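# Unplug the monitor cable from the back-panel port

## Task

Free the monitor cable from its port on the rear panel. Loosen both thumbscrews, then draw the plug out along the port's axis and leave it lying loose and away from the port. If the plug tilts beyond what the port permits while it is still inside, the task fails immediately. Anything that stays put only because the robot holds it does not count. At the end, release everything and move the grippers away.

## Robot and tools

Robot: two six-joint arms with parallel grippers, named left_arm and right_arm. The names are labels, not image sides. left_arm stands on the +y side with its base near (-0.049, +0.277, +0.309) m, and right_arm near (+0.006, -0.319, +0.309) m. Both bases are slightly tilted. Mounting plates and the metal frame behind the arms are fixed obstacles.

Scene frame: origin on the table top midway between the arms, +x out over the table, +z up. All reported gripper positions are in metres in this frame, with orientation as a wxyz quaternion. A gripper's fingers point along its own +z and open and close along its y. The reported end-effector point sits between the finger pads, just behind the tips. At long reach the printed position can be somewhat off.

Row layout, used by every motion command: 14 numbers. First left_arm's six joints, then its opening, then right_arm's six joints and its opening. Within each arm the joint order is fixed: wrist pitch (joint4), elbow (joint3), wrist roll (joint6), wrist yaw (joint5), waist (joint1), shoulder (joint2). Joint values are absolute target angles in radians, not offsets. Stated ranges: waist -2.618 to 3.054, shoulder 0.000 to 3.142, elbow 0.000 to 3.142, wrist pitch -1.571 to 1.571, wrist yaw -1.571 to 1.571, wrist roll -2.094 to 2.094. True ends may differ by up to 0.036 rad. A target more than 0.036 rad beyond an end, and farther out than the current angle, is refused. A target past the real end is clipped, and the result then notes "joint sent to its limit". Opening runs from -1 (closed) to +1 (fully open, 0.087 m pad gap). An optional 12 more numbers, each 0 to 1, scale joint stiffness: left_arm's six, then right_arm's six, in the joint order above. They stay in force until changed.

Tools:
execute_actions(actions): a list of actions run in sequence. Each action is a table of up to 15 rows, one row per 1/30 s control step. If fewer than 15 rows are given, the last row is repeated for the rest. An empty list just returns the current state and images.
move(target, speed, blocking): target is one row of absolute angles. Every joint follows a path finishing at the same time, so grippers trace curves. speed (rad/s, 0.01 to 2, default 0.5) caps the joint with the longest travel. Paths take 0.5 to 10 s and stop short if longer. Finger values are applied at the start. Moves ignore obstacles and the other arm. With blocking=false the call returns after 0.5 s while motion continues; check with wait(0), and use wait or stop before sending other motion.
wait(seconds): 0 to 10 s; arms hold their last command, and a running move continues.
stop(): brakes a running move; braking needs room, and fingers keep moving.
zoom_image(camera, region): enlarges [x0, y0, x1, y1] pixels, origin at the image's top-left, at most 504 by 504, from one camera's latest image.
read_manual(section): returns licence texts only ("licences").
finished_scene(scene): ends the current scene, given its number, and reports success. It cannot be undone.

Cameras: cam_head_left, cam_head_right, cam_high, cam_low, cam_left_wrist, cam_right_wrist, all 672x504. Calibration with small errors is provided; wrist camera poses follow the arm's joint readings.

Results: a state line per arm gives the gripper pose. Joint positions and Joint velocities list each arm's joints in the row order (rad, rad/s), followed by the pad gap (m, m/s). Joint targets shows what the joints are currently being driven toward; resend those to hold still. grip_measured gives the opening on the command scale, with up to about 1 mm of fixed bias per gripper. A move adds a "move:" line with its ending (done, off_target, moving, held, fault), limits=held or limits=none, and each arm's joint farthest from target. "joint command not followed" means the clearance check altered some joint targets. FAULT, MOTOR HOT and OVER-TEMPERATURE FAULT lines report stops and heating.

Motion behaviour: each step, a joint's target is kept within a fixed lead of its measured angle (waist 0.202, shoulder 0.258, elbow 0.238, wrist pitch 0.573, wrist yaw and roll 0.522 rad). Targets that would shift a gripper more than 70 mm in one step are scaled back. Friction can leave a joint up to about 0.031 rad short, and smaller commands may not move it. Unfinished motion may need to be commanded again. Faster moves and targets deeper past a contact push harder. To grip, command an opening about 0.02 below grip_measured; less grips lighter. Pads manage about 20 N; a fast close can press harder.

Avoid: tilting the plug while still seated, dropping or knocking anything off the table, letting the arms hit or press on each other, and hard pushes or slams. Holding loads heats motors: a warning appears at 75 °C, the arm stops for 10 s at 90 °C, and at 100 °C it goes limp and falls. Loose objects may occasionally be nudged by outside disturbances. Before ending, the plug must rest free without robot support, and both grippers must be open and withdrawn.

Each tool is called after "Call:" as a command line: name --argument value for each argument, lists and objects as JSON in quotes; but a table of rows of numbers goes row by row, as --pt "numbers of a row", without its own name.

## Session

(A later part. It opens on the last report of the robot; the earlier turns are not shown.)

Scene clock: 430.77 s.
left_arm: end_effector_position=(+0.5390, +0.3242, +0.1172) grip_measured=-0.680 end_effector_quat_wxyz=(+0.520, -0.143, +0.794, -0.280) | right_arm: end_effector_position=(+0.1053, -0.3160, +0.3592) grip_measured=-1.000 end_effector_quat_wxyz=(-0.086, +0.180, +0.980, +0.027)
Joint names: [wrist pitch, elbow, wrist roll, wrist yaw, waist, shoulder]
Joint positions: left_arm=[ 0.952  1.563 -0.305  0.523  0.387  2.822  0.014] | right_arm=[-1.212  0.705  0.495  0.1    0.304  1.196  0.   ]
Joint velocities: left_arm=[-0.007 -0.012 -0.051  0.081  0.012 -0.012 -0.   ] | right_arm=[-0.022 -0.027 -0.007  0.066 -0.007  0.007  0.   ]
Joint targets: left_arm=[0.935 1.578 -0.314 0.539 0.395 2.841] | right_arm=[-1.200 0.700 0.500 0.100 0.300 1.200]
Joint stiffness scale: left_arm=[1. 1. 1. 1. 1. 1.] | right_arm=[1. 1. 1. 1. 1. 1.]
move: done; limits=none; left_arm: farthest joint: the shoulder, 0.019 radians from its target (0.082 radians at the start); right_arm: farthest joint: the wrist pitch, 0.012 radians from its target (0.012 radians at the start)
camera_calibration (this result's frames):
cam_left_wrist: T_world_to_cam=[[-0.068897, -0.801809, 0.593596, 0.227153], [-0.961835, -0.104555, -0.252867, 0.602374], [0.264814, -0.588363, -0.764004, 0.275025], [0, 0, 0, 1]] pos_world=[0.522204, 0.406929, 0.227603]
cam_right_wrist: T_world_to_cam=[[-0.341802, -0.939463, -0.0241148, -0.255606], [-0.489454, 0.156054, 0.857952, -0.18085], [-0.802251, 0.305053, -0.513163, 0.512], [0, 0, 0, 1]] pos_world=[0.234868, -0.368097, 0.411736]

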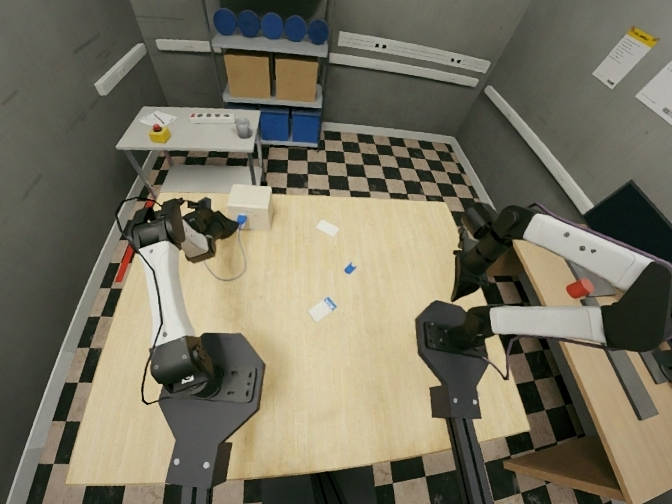

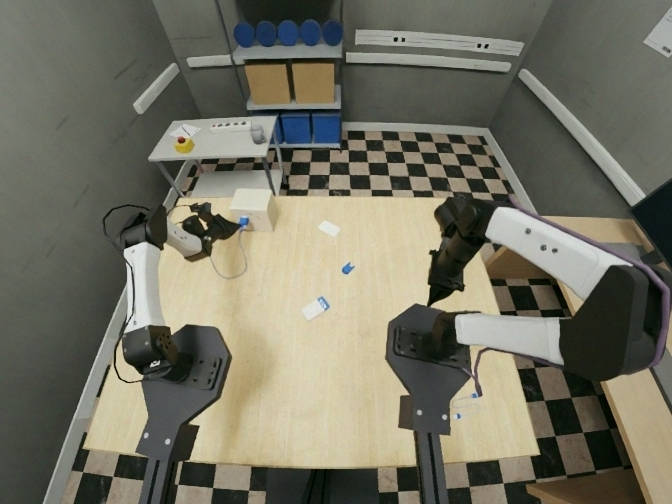

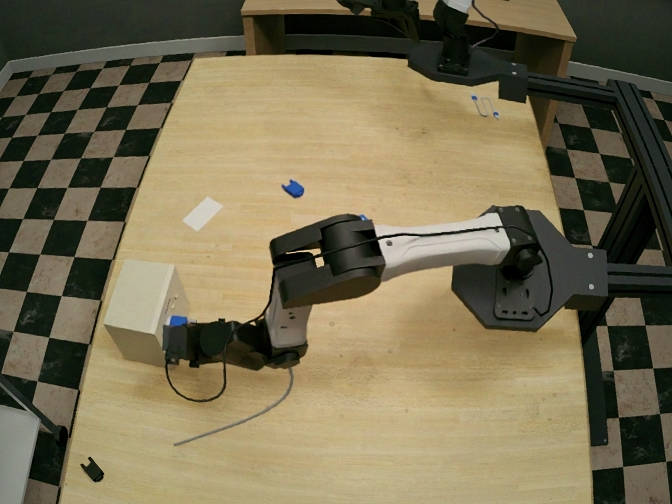

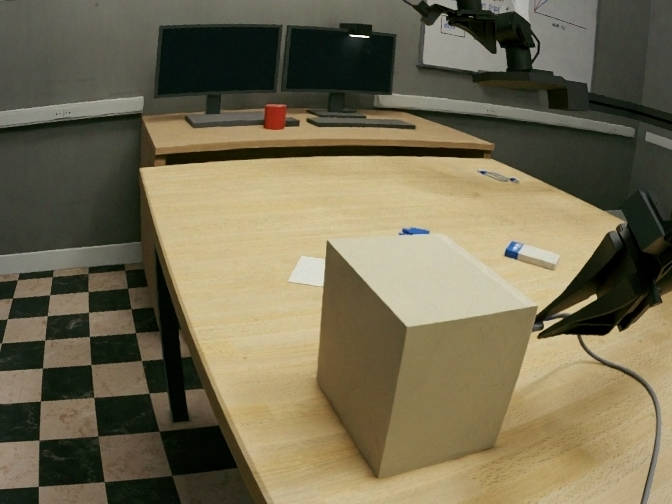

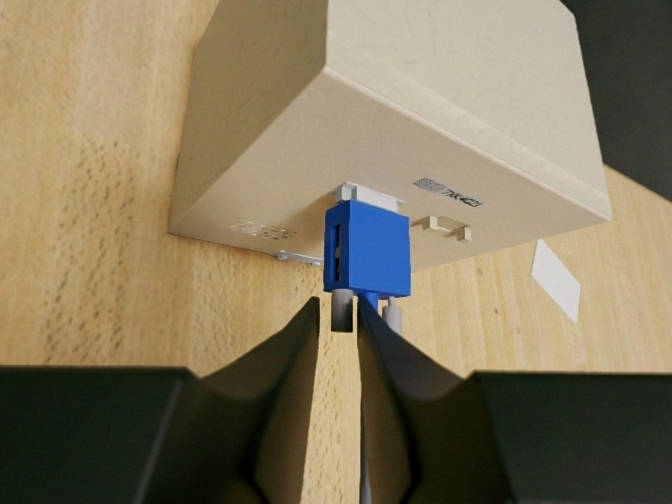

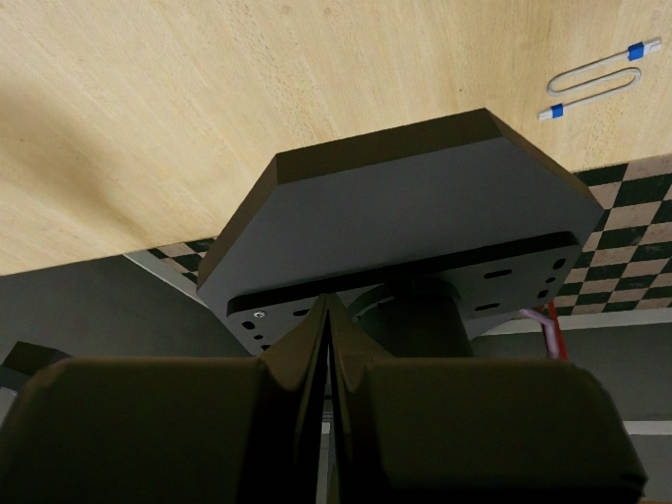

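Call:
execute_actions --actions '[[[0.935,1.578,-0.314,0.541,0.395,2.841,-0.72,-1.2,0.7,0.5,0.1,0.3,1.2,-1],[0.933,1.578,-0.314,0.543,0.395,2.841,-0.75,-1.2,0.7,0.5,0.1,0.3,1.2,-1],[0.931,1.578,-0.314,0.545,0.395,2.841,-0.77,-1.2,0.7,0.5,0.1,0.3,1.2,-1],[0.929,1.578,-0.314,0.547,0.395,2.841,-0.79,-1.2,0.7,0.5,0.1,0.3,1.2,-1],[0.927,1.578,-0.314,0.549,0.395,2.841,-0.79,-1.2,0.7,0.5,0.1,0.3,1.2,-1],[0.925,1.578,-0.314,0.551,0.395,2.841,-0.79,-1.2,0.7,0.5,0.1,0.3,1.2,-1],[0.922,1.578,-0.314,0.553,0.395,2.841,-0.79,-1.2,0.7,0.5,0.1,0.3,1.2,-1]]]'

Call:
zoom_image --camera "cam_left_wrist" --region '[240, 160, 440, 380]'

Scene clock: 432.23 s.
left_arm: end_effector_position=(+0.5383, +0.3222, +0.1178) grip_measured=-0.790 end_effector_quat_wxyz=(+0.519, -0.140, +0.794, -0.285) | right_arm: end_effector_position=(+0.1053, -0.3160, +0.3592) grip_measured=-1.000 end_effector_quat_wxyz=(-0.086, +0.180, +0.980, +0.027)
Joint names: [wrist pitch, elbow, wrist roll, wrist yaw, waist, shoulder]
Joint positions: left_arm=[ 0.95   1.563 -0.307  0.535  0.387  2.822  0.009] | right_arm=[-1.212  0.705  0.495  0.1    0.304  1.196  0.   ]
Joint velocities: left_arm=[-0.007  0.002  0.037  0.081 -0.007 -0.012  0.   ] | right_arm=[-0.007 -0.002 -0.007 -0.081 -0.012  0.007  0.   ]
Joint targets: left_arm=[0.922 1.578 -0.314 0.553 0.395 2.841] | right_arm=[-1.200 0.700 0.500 0.100 0.300 1.200]
Joint stiffness scale: left_arm=[1. 1. 1. 1. 1. 1.] | right_arm=[1. 1. 1. 1. 1. 1.]
camera_calibration (this result's frames):
cam_left_wrist: T_world_to_cam=[[-0.0777681, -0.79729, 0.598565, 0.227914], [-0.962593, -0.096256, -0.253277, 0.599388], [0.259551, -0.595872, -0.75998, 0.27921], [0, 0, 0, 1]] pos_world=[0.522222, 0.405782, 0.227583]
cam_right_wrist: T_world_to_cam=[[-0.341802, -0.939463, -0.0241148, -0.255606], [-0.489454, 0.156054, 0.857952, -0.18085], [-0.802251, 0.305053, -0.513163, 0.512], [0, 0, 0, 1]] pos_world=[0.234868, -0.368097, 0.411736]

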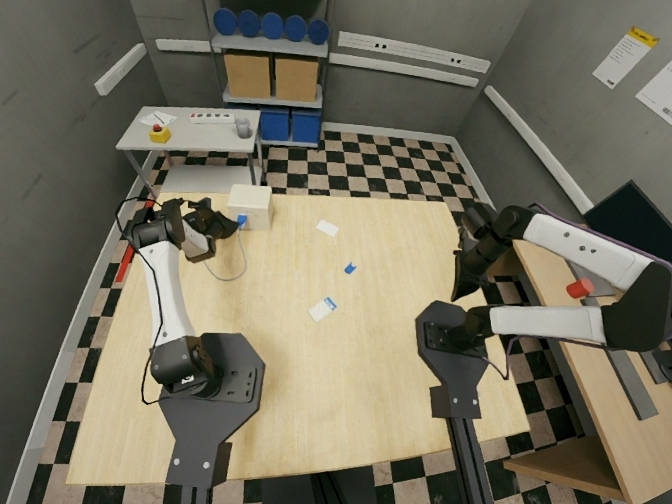

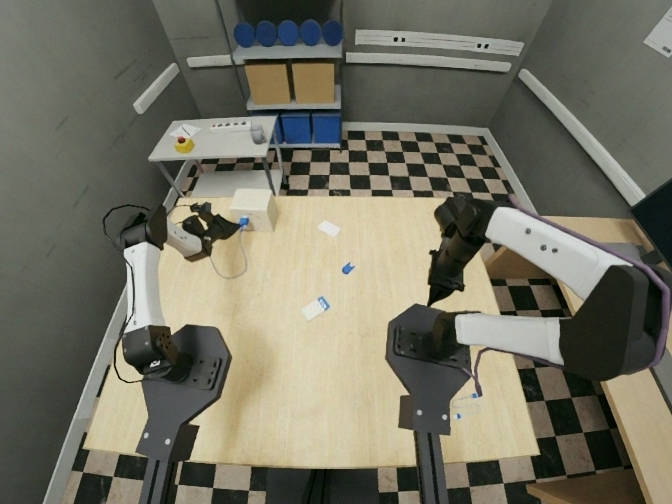

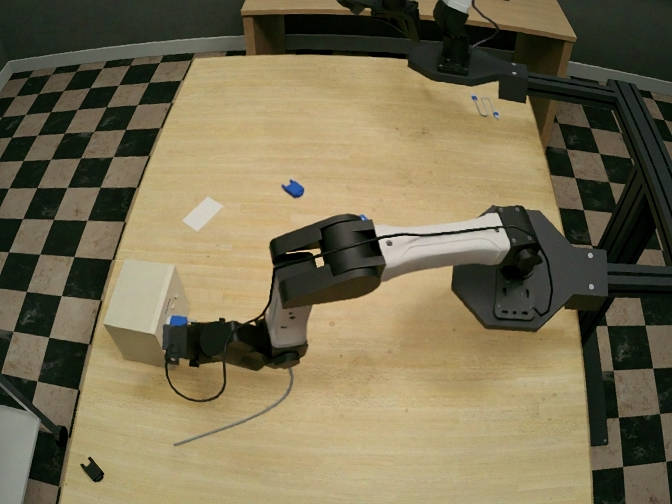

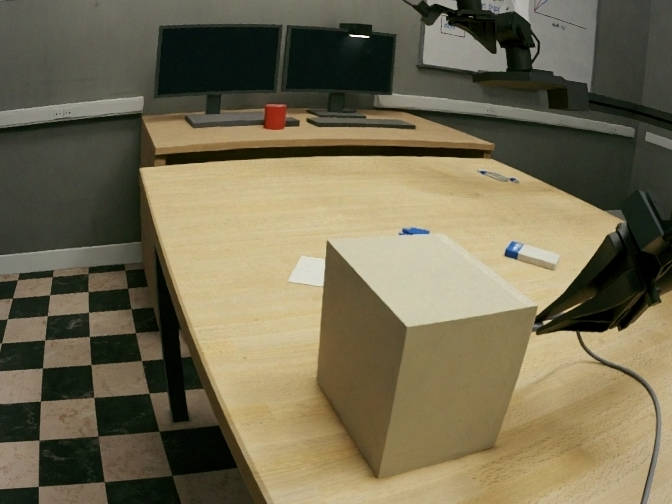

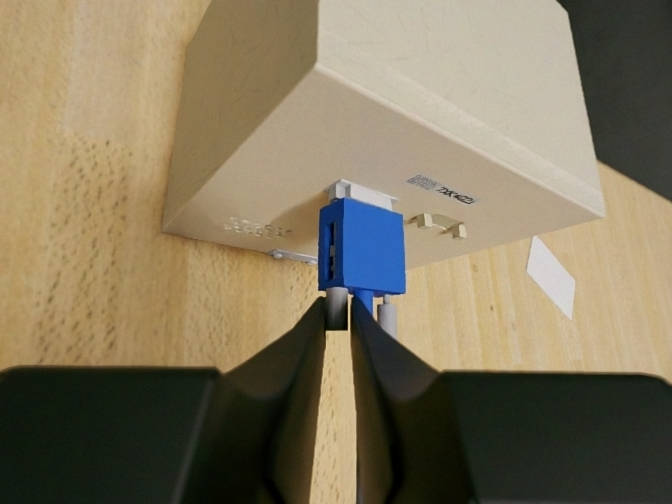

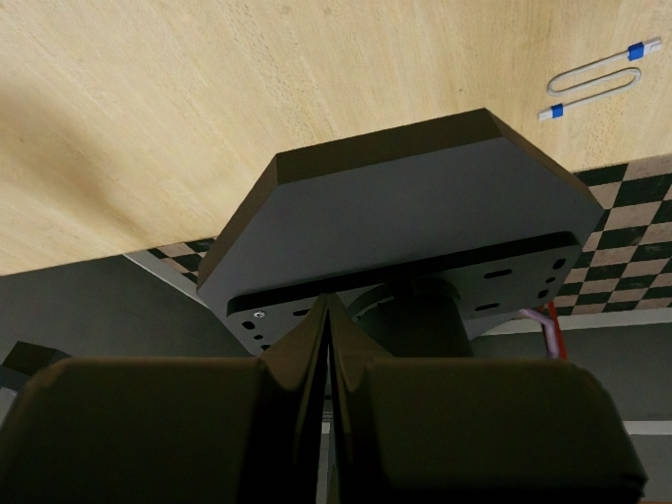

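Region (240, 160, 440, 380) of cam_left_wrist's 672x504 image, scaled by 2.291, with more detail than that image has; it fills the left 458 columns of this view, and the rest is white.

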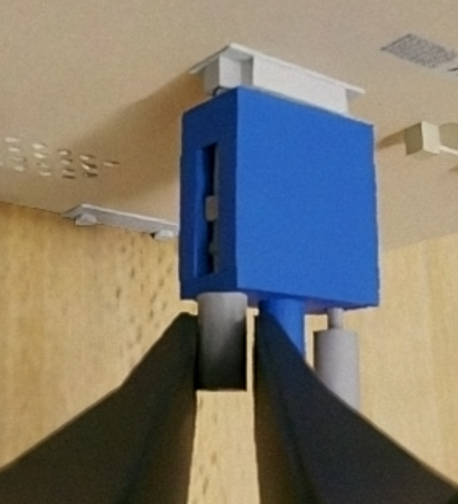

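Nudge down a bit, close, and twist.

Call:
execute_actions --actions '[[[0.915,1.578,-0.314,0.549,0.395,2.842,-0.79,-1.2,0.7,0.5,0.1,0.3,1.2,-1],[0.91,1.578,-0.314,0.549,0.395,2.842,-0.79,-1.2,0.7,0.5,0.1,0.3,1.2,-1],[0.91,1.578,-0.314,0.549,0.395,2.842,-0.79,-1.2,0.7,0.5,0.1,0.3,1.2,-1],[0.915,1.578,-0.314,0.549,0.395,2.842,-0.79,-1.2,0.7,0.5,0.1,0.3,1.2,-1],[0.92,1.578,-0.314,0.549,0.395,2.842,-0.79,-1.2,0.7,0.5,0.1,0.3,1.2,-1],[0.92,1.578,-0.314,0.549,0.395,2.842,-0.79,-1.2,0.7,0.5,0.1,0.3,1.2,-1],[0.92,1.578,-0.314,0.549,0.395,2.842,-0.81,-1.2,0.7,0.5,0.1,0.3,1.2,-1],[0.92,1.578,-0.314,0.549,0.395,2.842,-0.83,-1.2,0.7,0.5,0.1,0.3,1.2,-1],[0.92,1.578,-0.314,0.549,0.395,2.842,-0.85,-1.2,0.7,0.5,0.1,0.3,1.2,-1],[0.93,1.578,-0.314,0.549,0.395,2.842,-0.87,-1.2,0.7,0.5,0.1,0.3,1.2,-1]]]'

Call:
move --target '[0.955,1.673,-0.55,0.675,0.441,2.916,-0.87,-1.2,0.7,0.5,0.1,0.3,1.2,-1]' --speed 0.3

Call:
zoom_image --camera "cam_left_wrist" --region '[240, 160, 440, 380]'

Scene clock: 433.40 s.
left_arm: end_effector_position=(+0.5379, +0.3220, +0.1171) grip_measured=-0.850 end_effector_quat_wxyz=(+0.517, -0.141, +0.794, -0.285) | right_arm: end_effector_position=(+0.1053, -0.3160, +0.3592) grip_measured=-1.000 end_effector_quat_wxyz=(-0.086, +0.180, +0.980, +0.027)
Joint names: [wrist pitch, elbow, wrist roll, wrist yaw, waist, shoulder]
Joint positions: left_arm=[ 0.947  1.563 -0.307  0.535  0.387  2.822  0.007] | right_arm=[-1.212  0.705  0.495  0.1    0.304  1.196  0.   ]
Joint velocities: left_arm=[-0.007 -0.012  0.007  0.022 -0.007 -0.012  0.001] | right_arm=[-0.022 -0.007  0.022  0.066 -0.007  0.002  0.   ]
Joint targets: left_arm=[0.930 1.578 -0.314 0.549 0.395 2.842] | right_arm=[-1.200 0.700 0.500 0.100 0.300 1.200]
Joint stiffness scale: left_arm=[1. 1. 1. 1. 1. 1.] | right_arm=[1. 1. 1. 1. 1. 1.]
camera_calibration (this result's frames):
cam_left_wrist: T_world_to_cam=[[-0.076218, -0.796654, 0.599611, 0.226912], [-0.963458, -0.0960295, -0.250054, 0.598837], [0.256787, -0.596759, -0.760223, 0.280524], [0, 0, 0, 1]] pos_world=[0.522214, 0.405681, 0.226944]
cam_right_wrist: T_world_to_cam=[[-0.341802, -0.939463, -0.0241148, -0.255606], [-0.489454, 0.156054, 0.857952, -0.18085], [-0.802251, 0.305053, -0.513163, 0.512], [0, 0, 0, 1]] pos_world=[0.234868, -0.368097, 0.411736]

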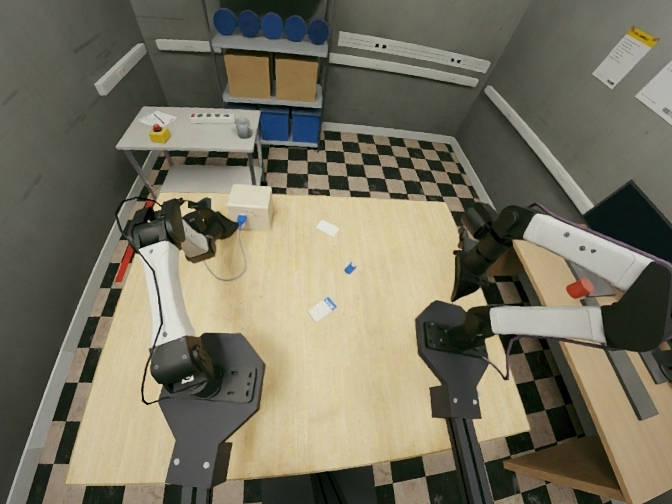

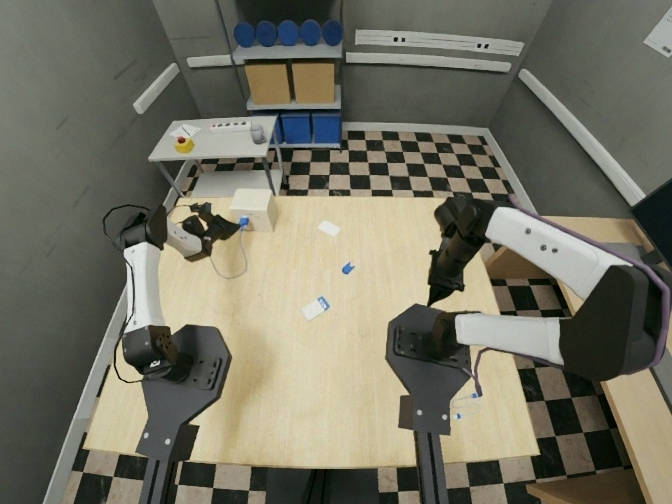

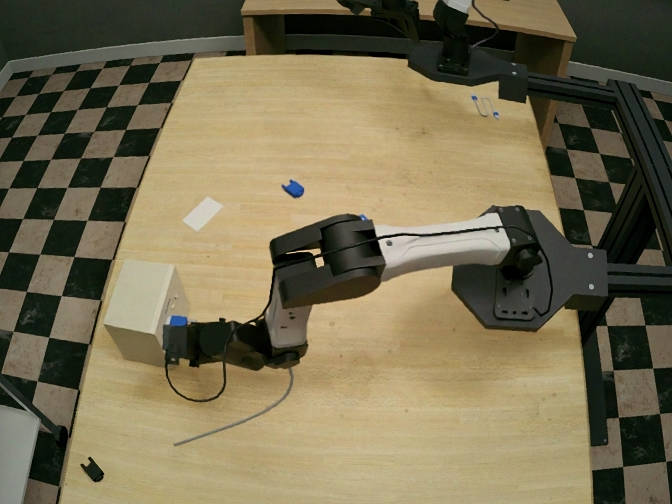

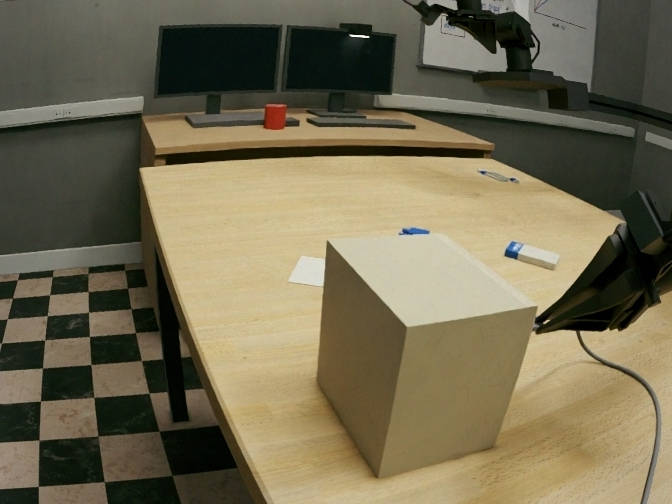

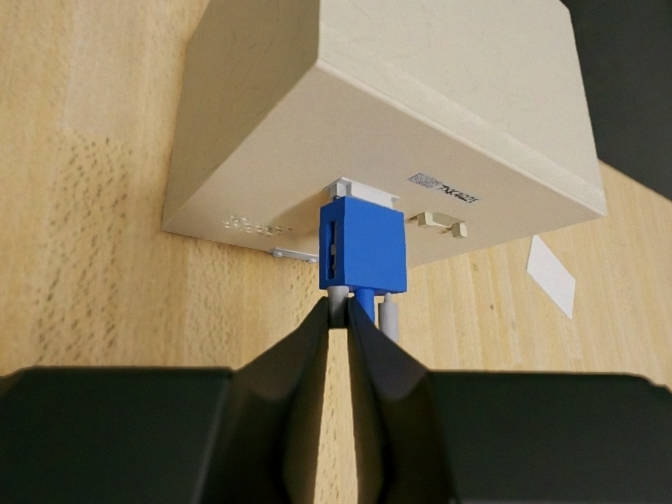

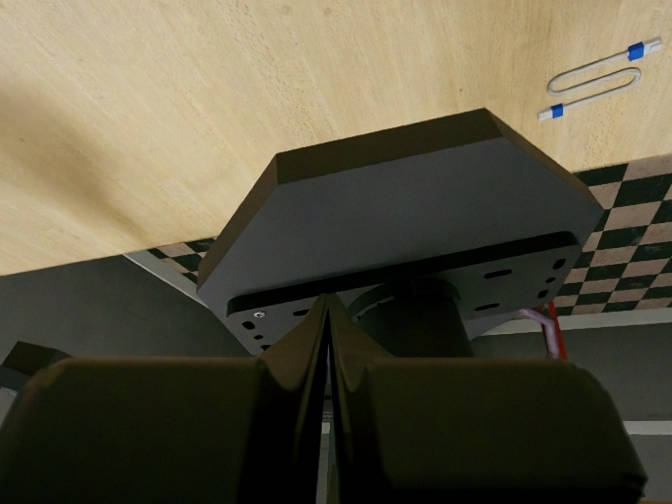

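Scene clock: 434.87 s.
left_arm: end_effector_position=(+0.5377, +0.3234, +0.1165) grip_measured=-0.850 end_effector_quat_wxyz=(+0.485, -0.205, +0.761, -0.379) | right_arm: end_effector_position=(+0.1053, -0.3160, +0.3592) grip_measured=-1.000 end_effector_quat_wxyz=(-0.086, +0.180, +0.980, +0.027)
Joint names: [wrist pitch, elbow, wrist roll, wrist yaw, waist, shoulder]
Joint positions: left_arm=[ 0.954  1.658 -0.54   0.665  0.431  2.895  0.007] | right_arm=[-1.212  0.705  0.495  0.1    0.304  1.196  0.   ]
Joint velocities: left_arm=[ 0.007 -0.007 -0.007  0.095 -0.027 -0.022 -0.001] | right_arm=[-0.037 -0.002 -0.007  0.037 -0.012  0.007  0.   ]
Joint targets: left_arm=[0.955 1.673 -0.550 0.675 0.441 2.916] | right_arm=[-1.200 0.700 0.500 0.100 0.300 1.200]
Joint stiffness scale: left_arm=[1. 1. 1. 1. 1. 1.] | right_arm=[1. 1. 1. 1. 1. 1.]
move: off_target (left_arm); limits=none; left_arm: farthest joint: the shoulder, 0.021 radians from its target (0.094 radians at the start); right_arm: farthest joint: the wrist pitch, 0.012 radians from its target (0.012 radians at the start)
camera_calibration (this result's frames):
cam_left_wrist: T_world_to_cam=[[-0.0612813, -0.627378, 0.7763, 0.14503], [-0.970115, -0.145509, -0.194176, 0.611685], [0.23478, -0.765, -0.599712, 0.328485], [0, 0, 0, 1]] pos_world=[0.525171, 0.431285, 0.203183]
cam_right_wrist: T_world_to_cam=[[-0.341802, -0.939463, -0.0241148, -0.255606], [-0.489454, 0.156054, 0.857952, -0.18085], [-0.802251, 0.305053, -0.513163, 0.512], [0, 0, 0, 1]] pos_world=[0.234868, -0.368097, 0.411736]

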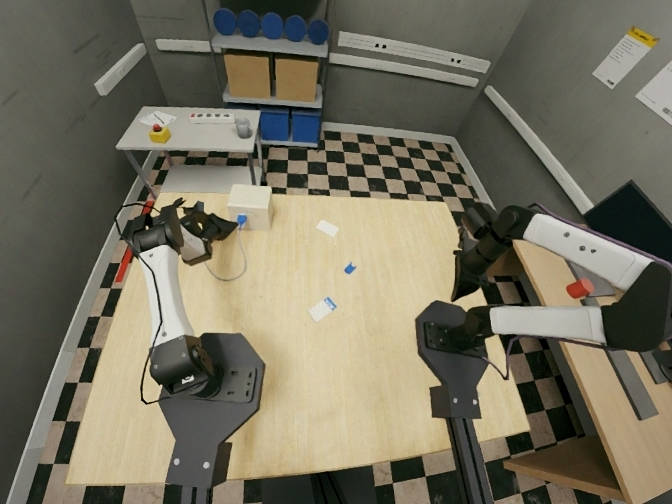

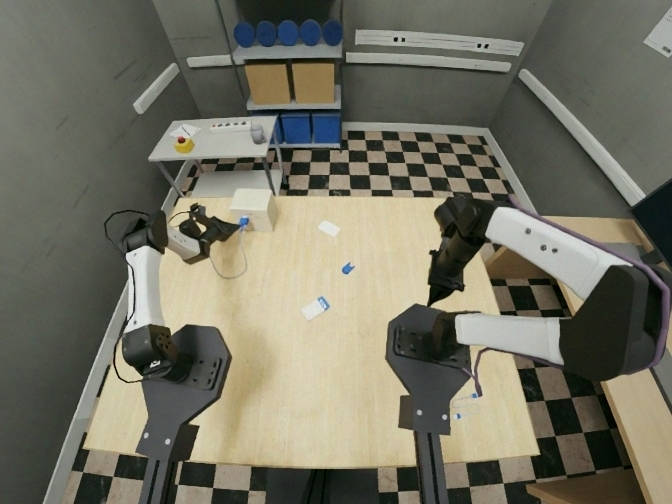

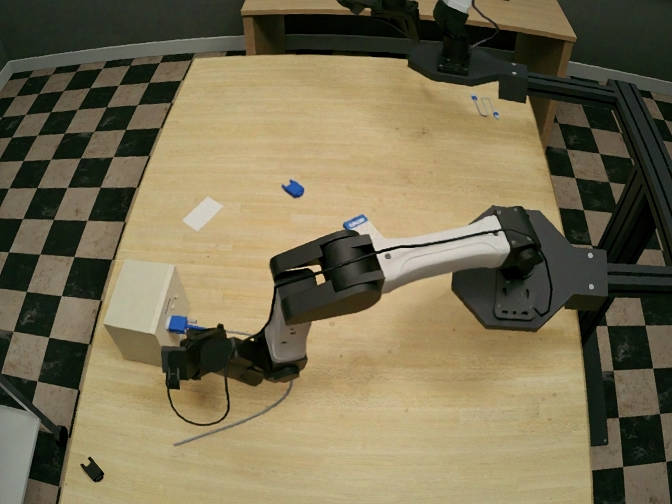

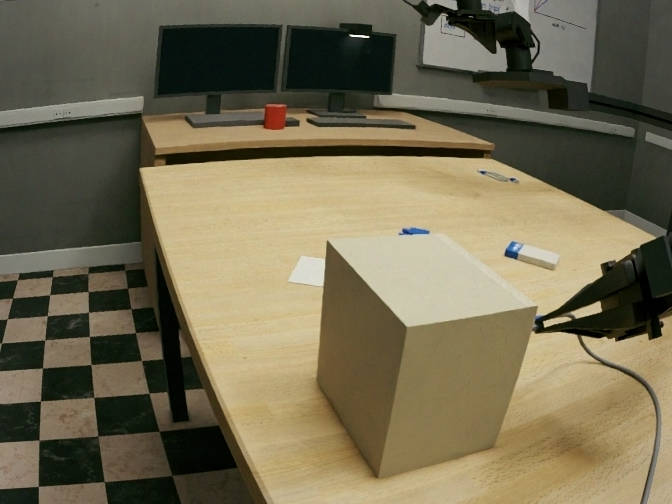

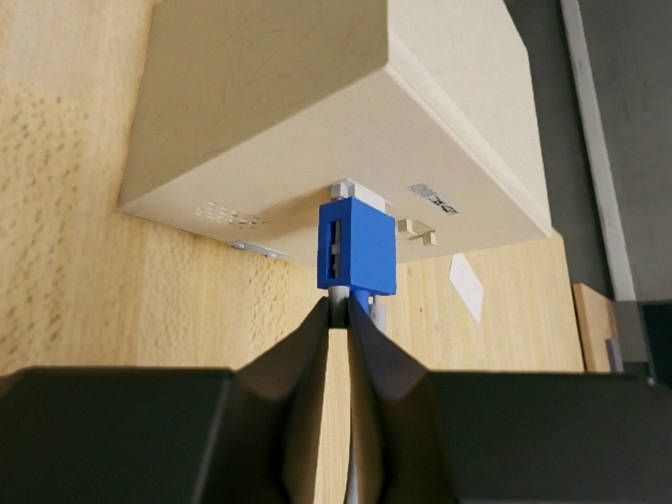

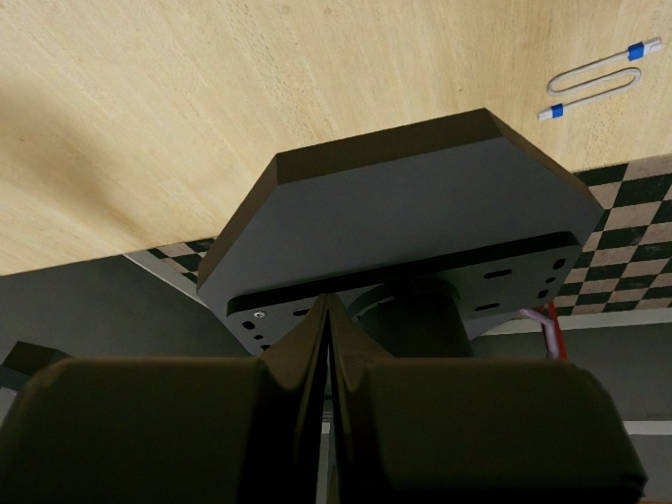

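Region (240, 160, 440, 380) of cam_left_wrist's 672x504 image, scaled by 2.291, with more detail than that image has; it fills the left 458 columns of this view, and the rest is white.

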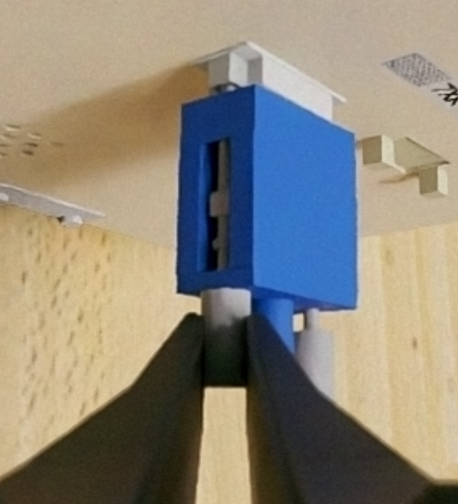

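Call:
move --target '[1.003,1.778,-0.78,0.774,0.471,3.002,-0.87,-1.2,0.7,0.5,0.1,0.3,1.2,-1]' --speed 0.3

Call:
move --target '[1.072,1.893,-1.006,0.845,0.489,3.105,-0.87,-1.2,0.7,0.5,0.1,0.3,1.2,-1]' --speed 0.3

Call:
zoom_image --camera "cam_left_wrist" --region '[240, 160, 440, 380]'

Scene clock: 436.73 s.
left_arm: end_effector_position=(+0.5375, +0.3242, +0.1162) grip_measured=-0.850 end_effector_quat_wxyz=(+0.451, -0.257, +0.721, -0.458) | right_arm: end_effector_position=(+0.1053, -0.3160, +0.3592) grip_measured=-1.000 end_effector_quat_wxyz=(-0.086, +0.180, +0.980, +0.027)
Joint names: [wrist pitch, elbow, wrist roll, wrist yaw, waist, shoulder]
Joint positions: left_arm=[ 0.996  1.762 -0.77   0.767  0.462  2.983  0.007] | right_arm=[-1.212  0.705  0.495  0.1    0.304  1.196  0.   ]
Joint velocities: left_arm=[-0.022  0.002  0.095 -0.037  0.002 -0.017  0.001] | right_arm=[ 0.007 -0.007 -0.066  0.022  0.012  0.007  0.   ]
Joint targets: left_arm=[1.003 1.778 -0.780 0.774 0.471 3.002] | right_arm=[-1.200 0.700 0.500 0.100 0.300 1.200]
Joint stiffness scale: left_arm=[1. 1. 1. 1. 1. 1.] | right_arm=[1. 1. 1. 1. 1. 1.]
move: done; limits=none; left_arm: farthest joint: the shoulder, 0.019 radians from its target (0.107 radians at the start); right_arm: farthest joint: the wrist pitch, 0.012 radians from its target (0.012 radians at the start)
camera_calibration (this result's frames):
cam_left_wrist: T_world_to_cam=[[-0.0481348, -0.446661, 0.893408, 0.0664873], [-0.97449, -0.175298, -0.140144, 0.617277], [0.21921, -0.877362, -0.426829, 0.353645], [0, 0, 0, 1]] pos_world=[0.527208, 0.44818, 0.178053]
cam_right_wrist: T_world_to_cam=[[-0.341802, -0.939463, -0.0241148, -0.255606], [-0.489454, 0.156054, 0.857952, -0.18085], [-0.802251, 0.305053, -0.513163, 0.512], [0, 0, 0, 1]] pos_world=[0.234868, -0.368097, 0.411736]

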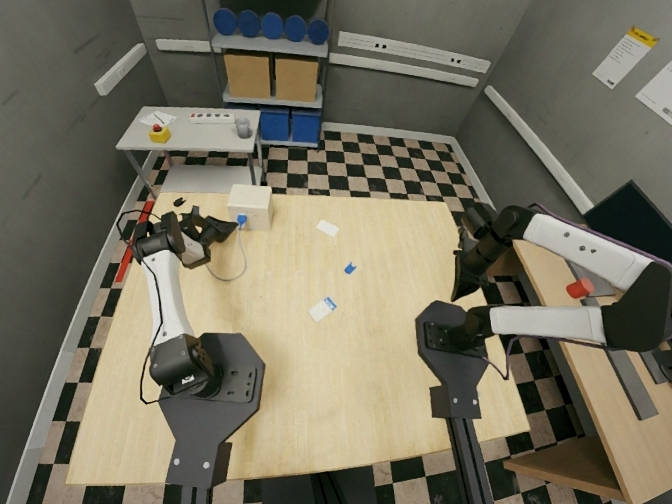

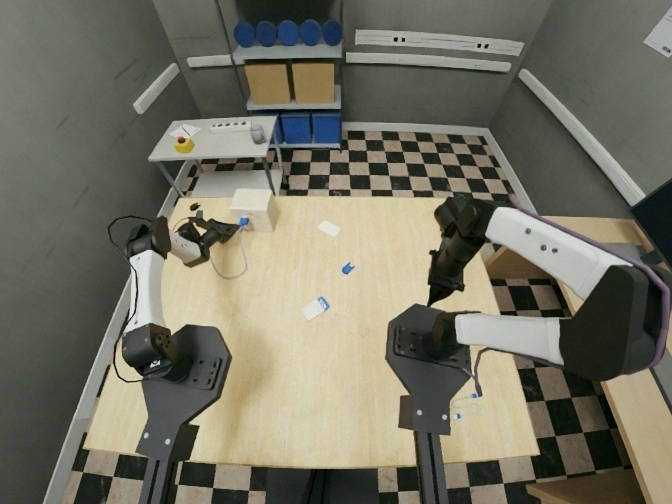

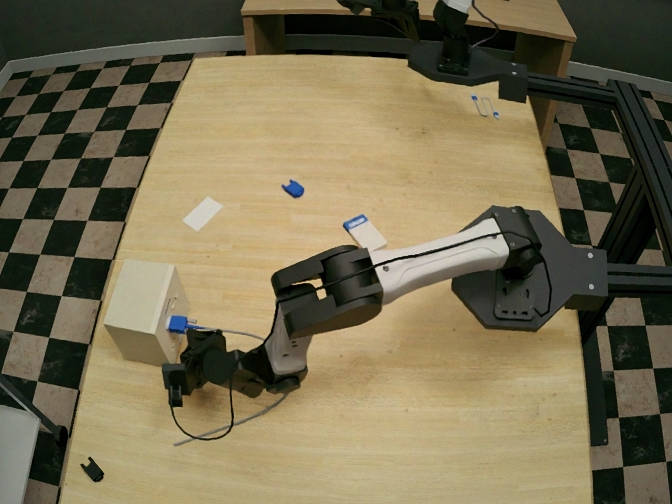

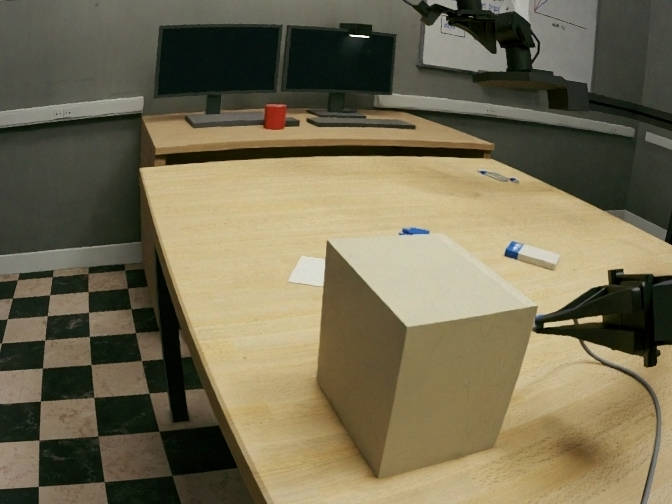

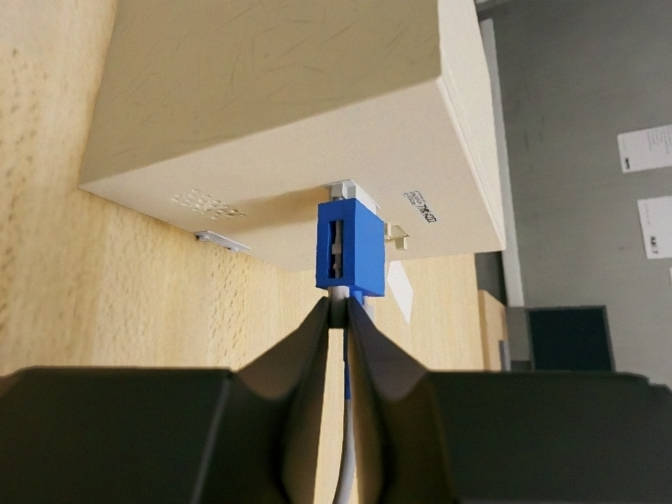

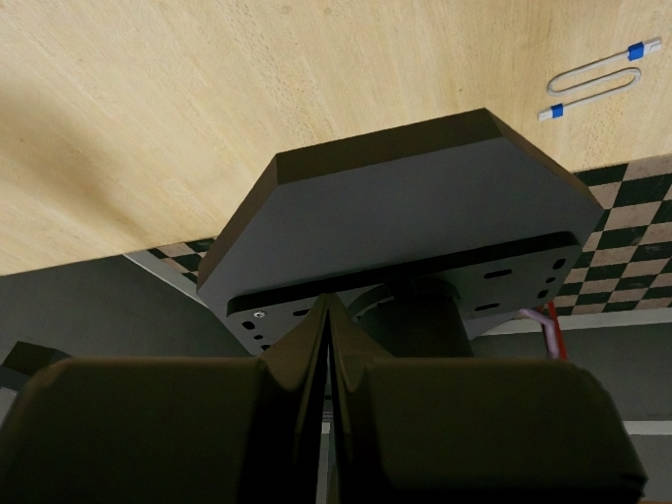

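Scene clock: 438.17 s.
left_arm: end_effector_position=(+0.5371, +0.3242, +0.1151) grip_measured=-0.850 end_effector_quat_wxyz=(+0.421, -0.297, +0.679, -0.524) | right_arm: end_effector_position=(+0.1053, -0.3160, +0.3592) grip_measured=-1.000 end_effector_quat_wxyz=(-0.086, +0.180, +0.980, +0.027)
Joint names: [wrist pitch, elbow, wrist roll, wrist yaw, waist, shoulder]
Joint positions: left_arm=[ 1.069  1.876 -0.996  0.84   0.482  3.085  0.007] | right_arm=[-1.212  0.705  0.495  0.1    0.304  1.196  0.   ]
Joint velocities: left_arm=[-0.037 -0.012 -0.095  0.066 -0.007  0.002 -0.   ] | right_arm=[ 0.022  0.007 -0.066  0.022 -0.002 -0.002  0.   ]
Joint targets: left_arm=[1.072 1.893 -1.006 0.845 0.489 3.105] | right_arm=[-1.200 0.700 0.500 0.100 0.300 1.200]
Joint stiffness scale: left_arm=[1. 1. 1. 1. 1. 1.] | right_arm=[1. 1. 1. 1. 1. 1.]
move: done; limits=none; left_arm: farthest joint: the shoulder, 0.020 radians from its target (0.122 radians at the start); right_arm: farthest joint: the wrist pitch, 0.012 radians from its target (0.012 radians at the start)
camera_calibration (this result's frames):
cam_left_wrist: T_world_to_cam=[[-0.0427763, -0.273734, 0.960854, 0.000746324], [-0.976864, -0.190247, -0.0976877, 0.617922], [0.20954, -0.942802, -0.259263, 0.360385], [0, 0, 0, 1]] pos_world=[0.528143, 0.457534, 0.153081]
cam_right_wrist: T_world_to_cam=[[-0.341802, -0.939463, -0.0241148, -0.255606], [-0.489454, 0.156054, 0.857952, -0.18085], [-0.802251, 0.305053, -0.513163, 0.512], [0, 0, 0, 1]] pos_world=[0.234868, -0.368097, 0.411736]

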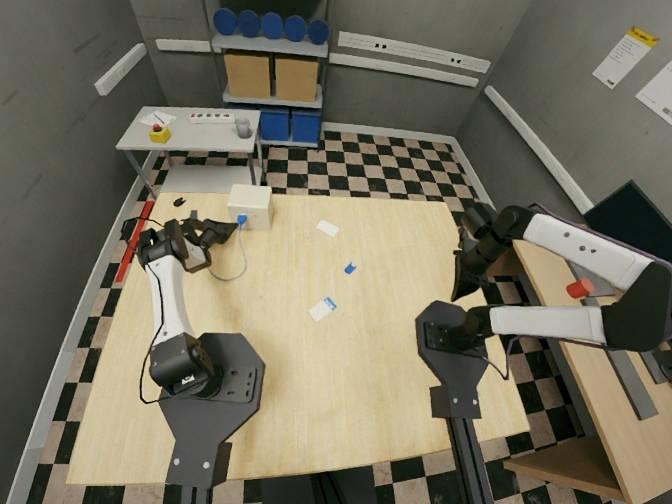

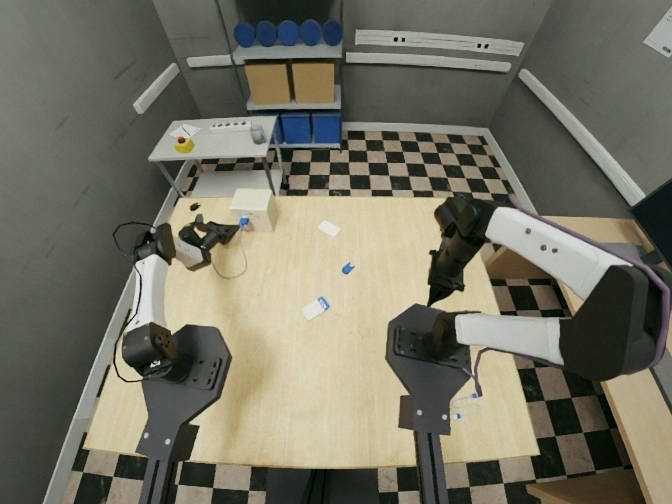

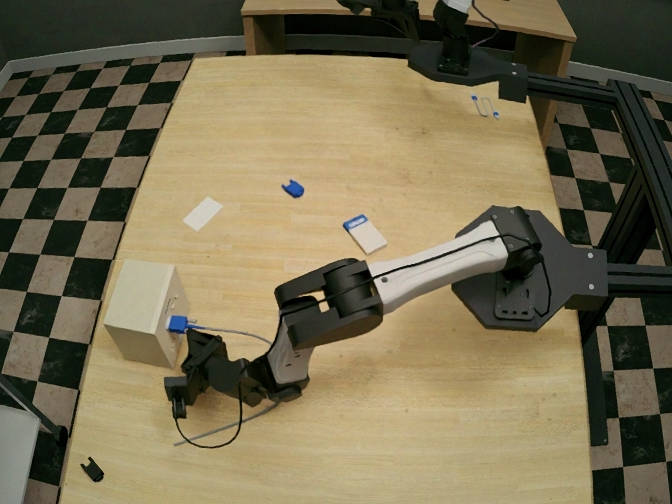

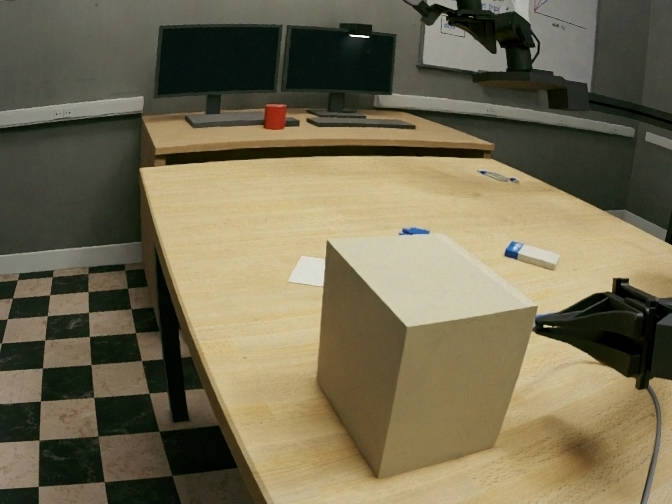

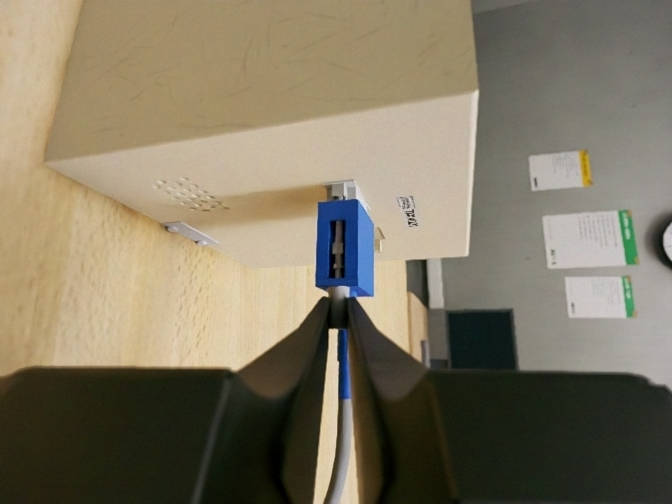

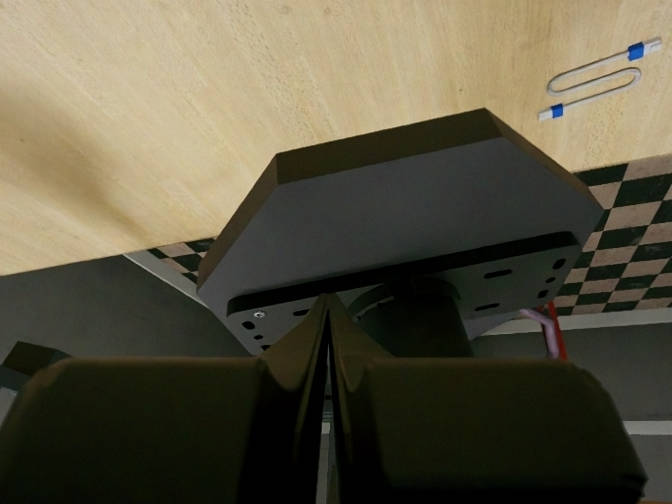

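Region (240, 160, 440, 380) of cam_left_wrist's 672x504 image, scaled by 2.291, with more detail than that image has; it fills the left 458 columns of this view, and the rest is white.

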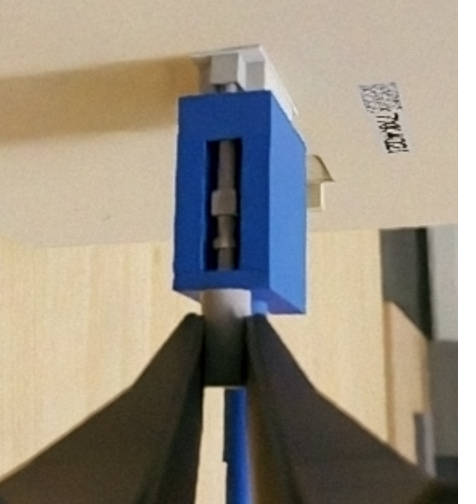

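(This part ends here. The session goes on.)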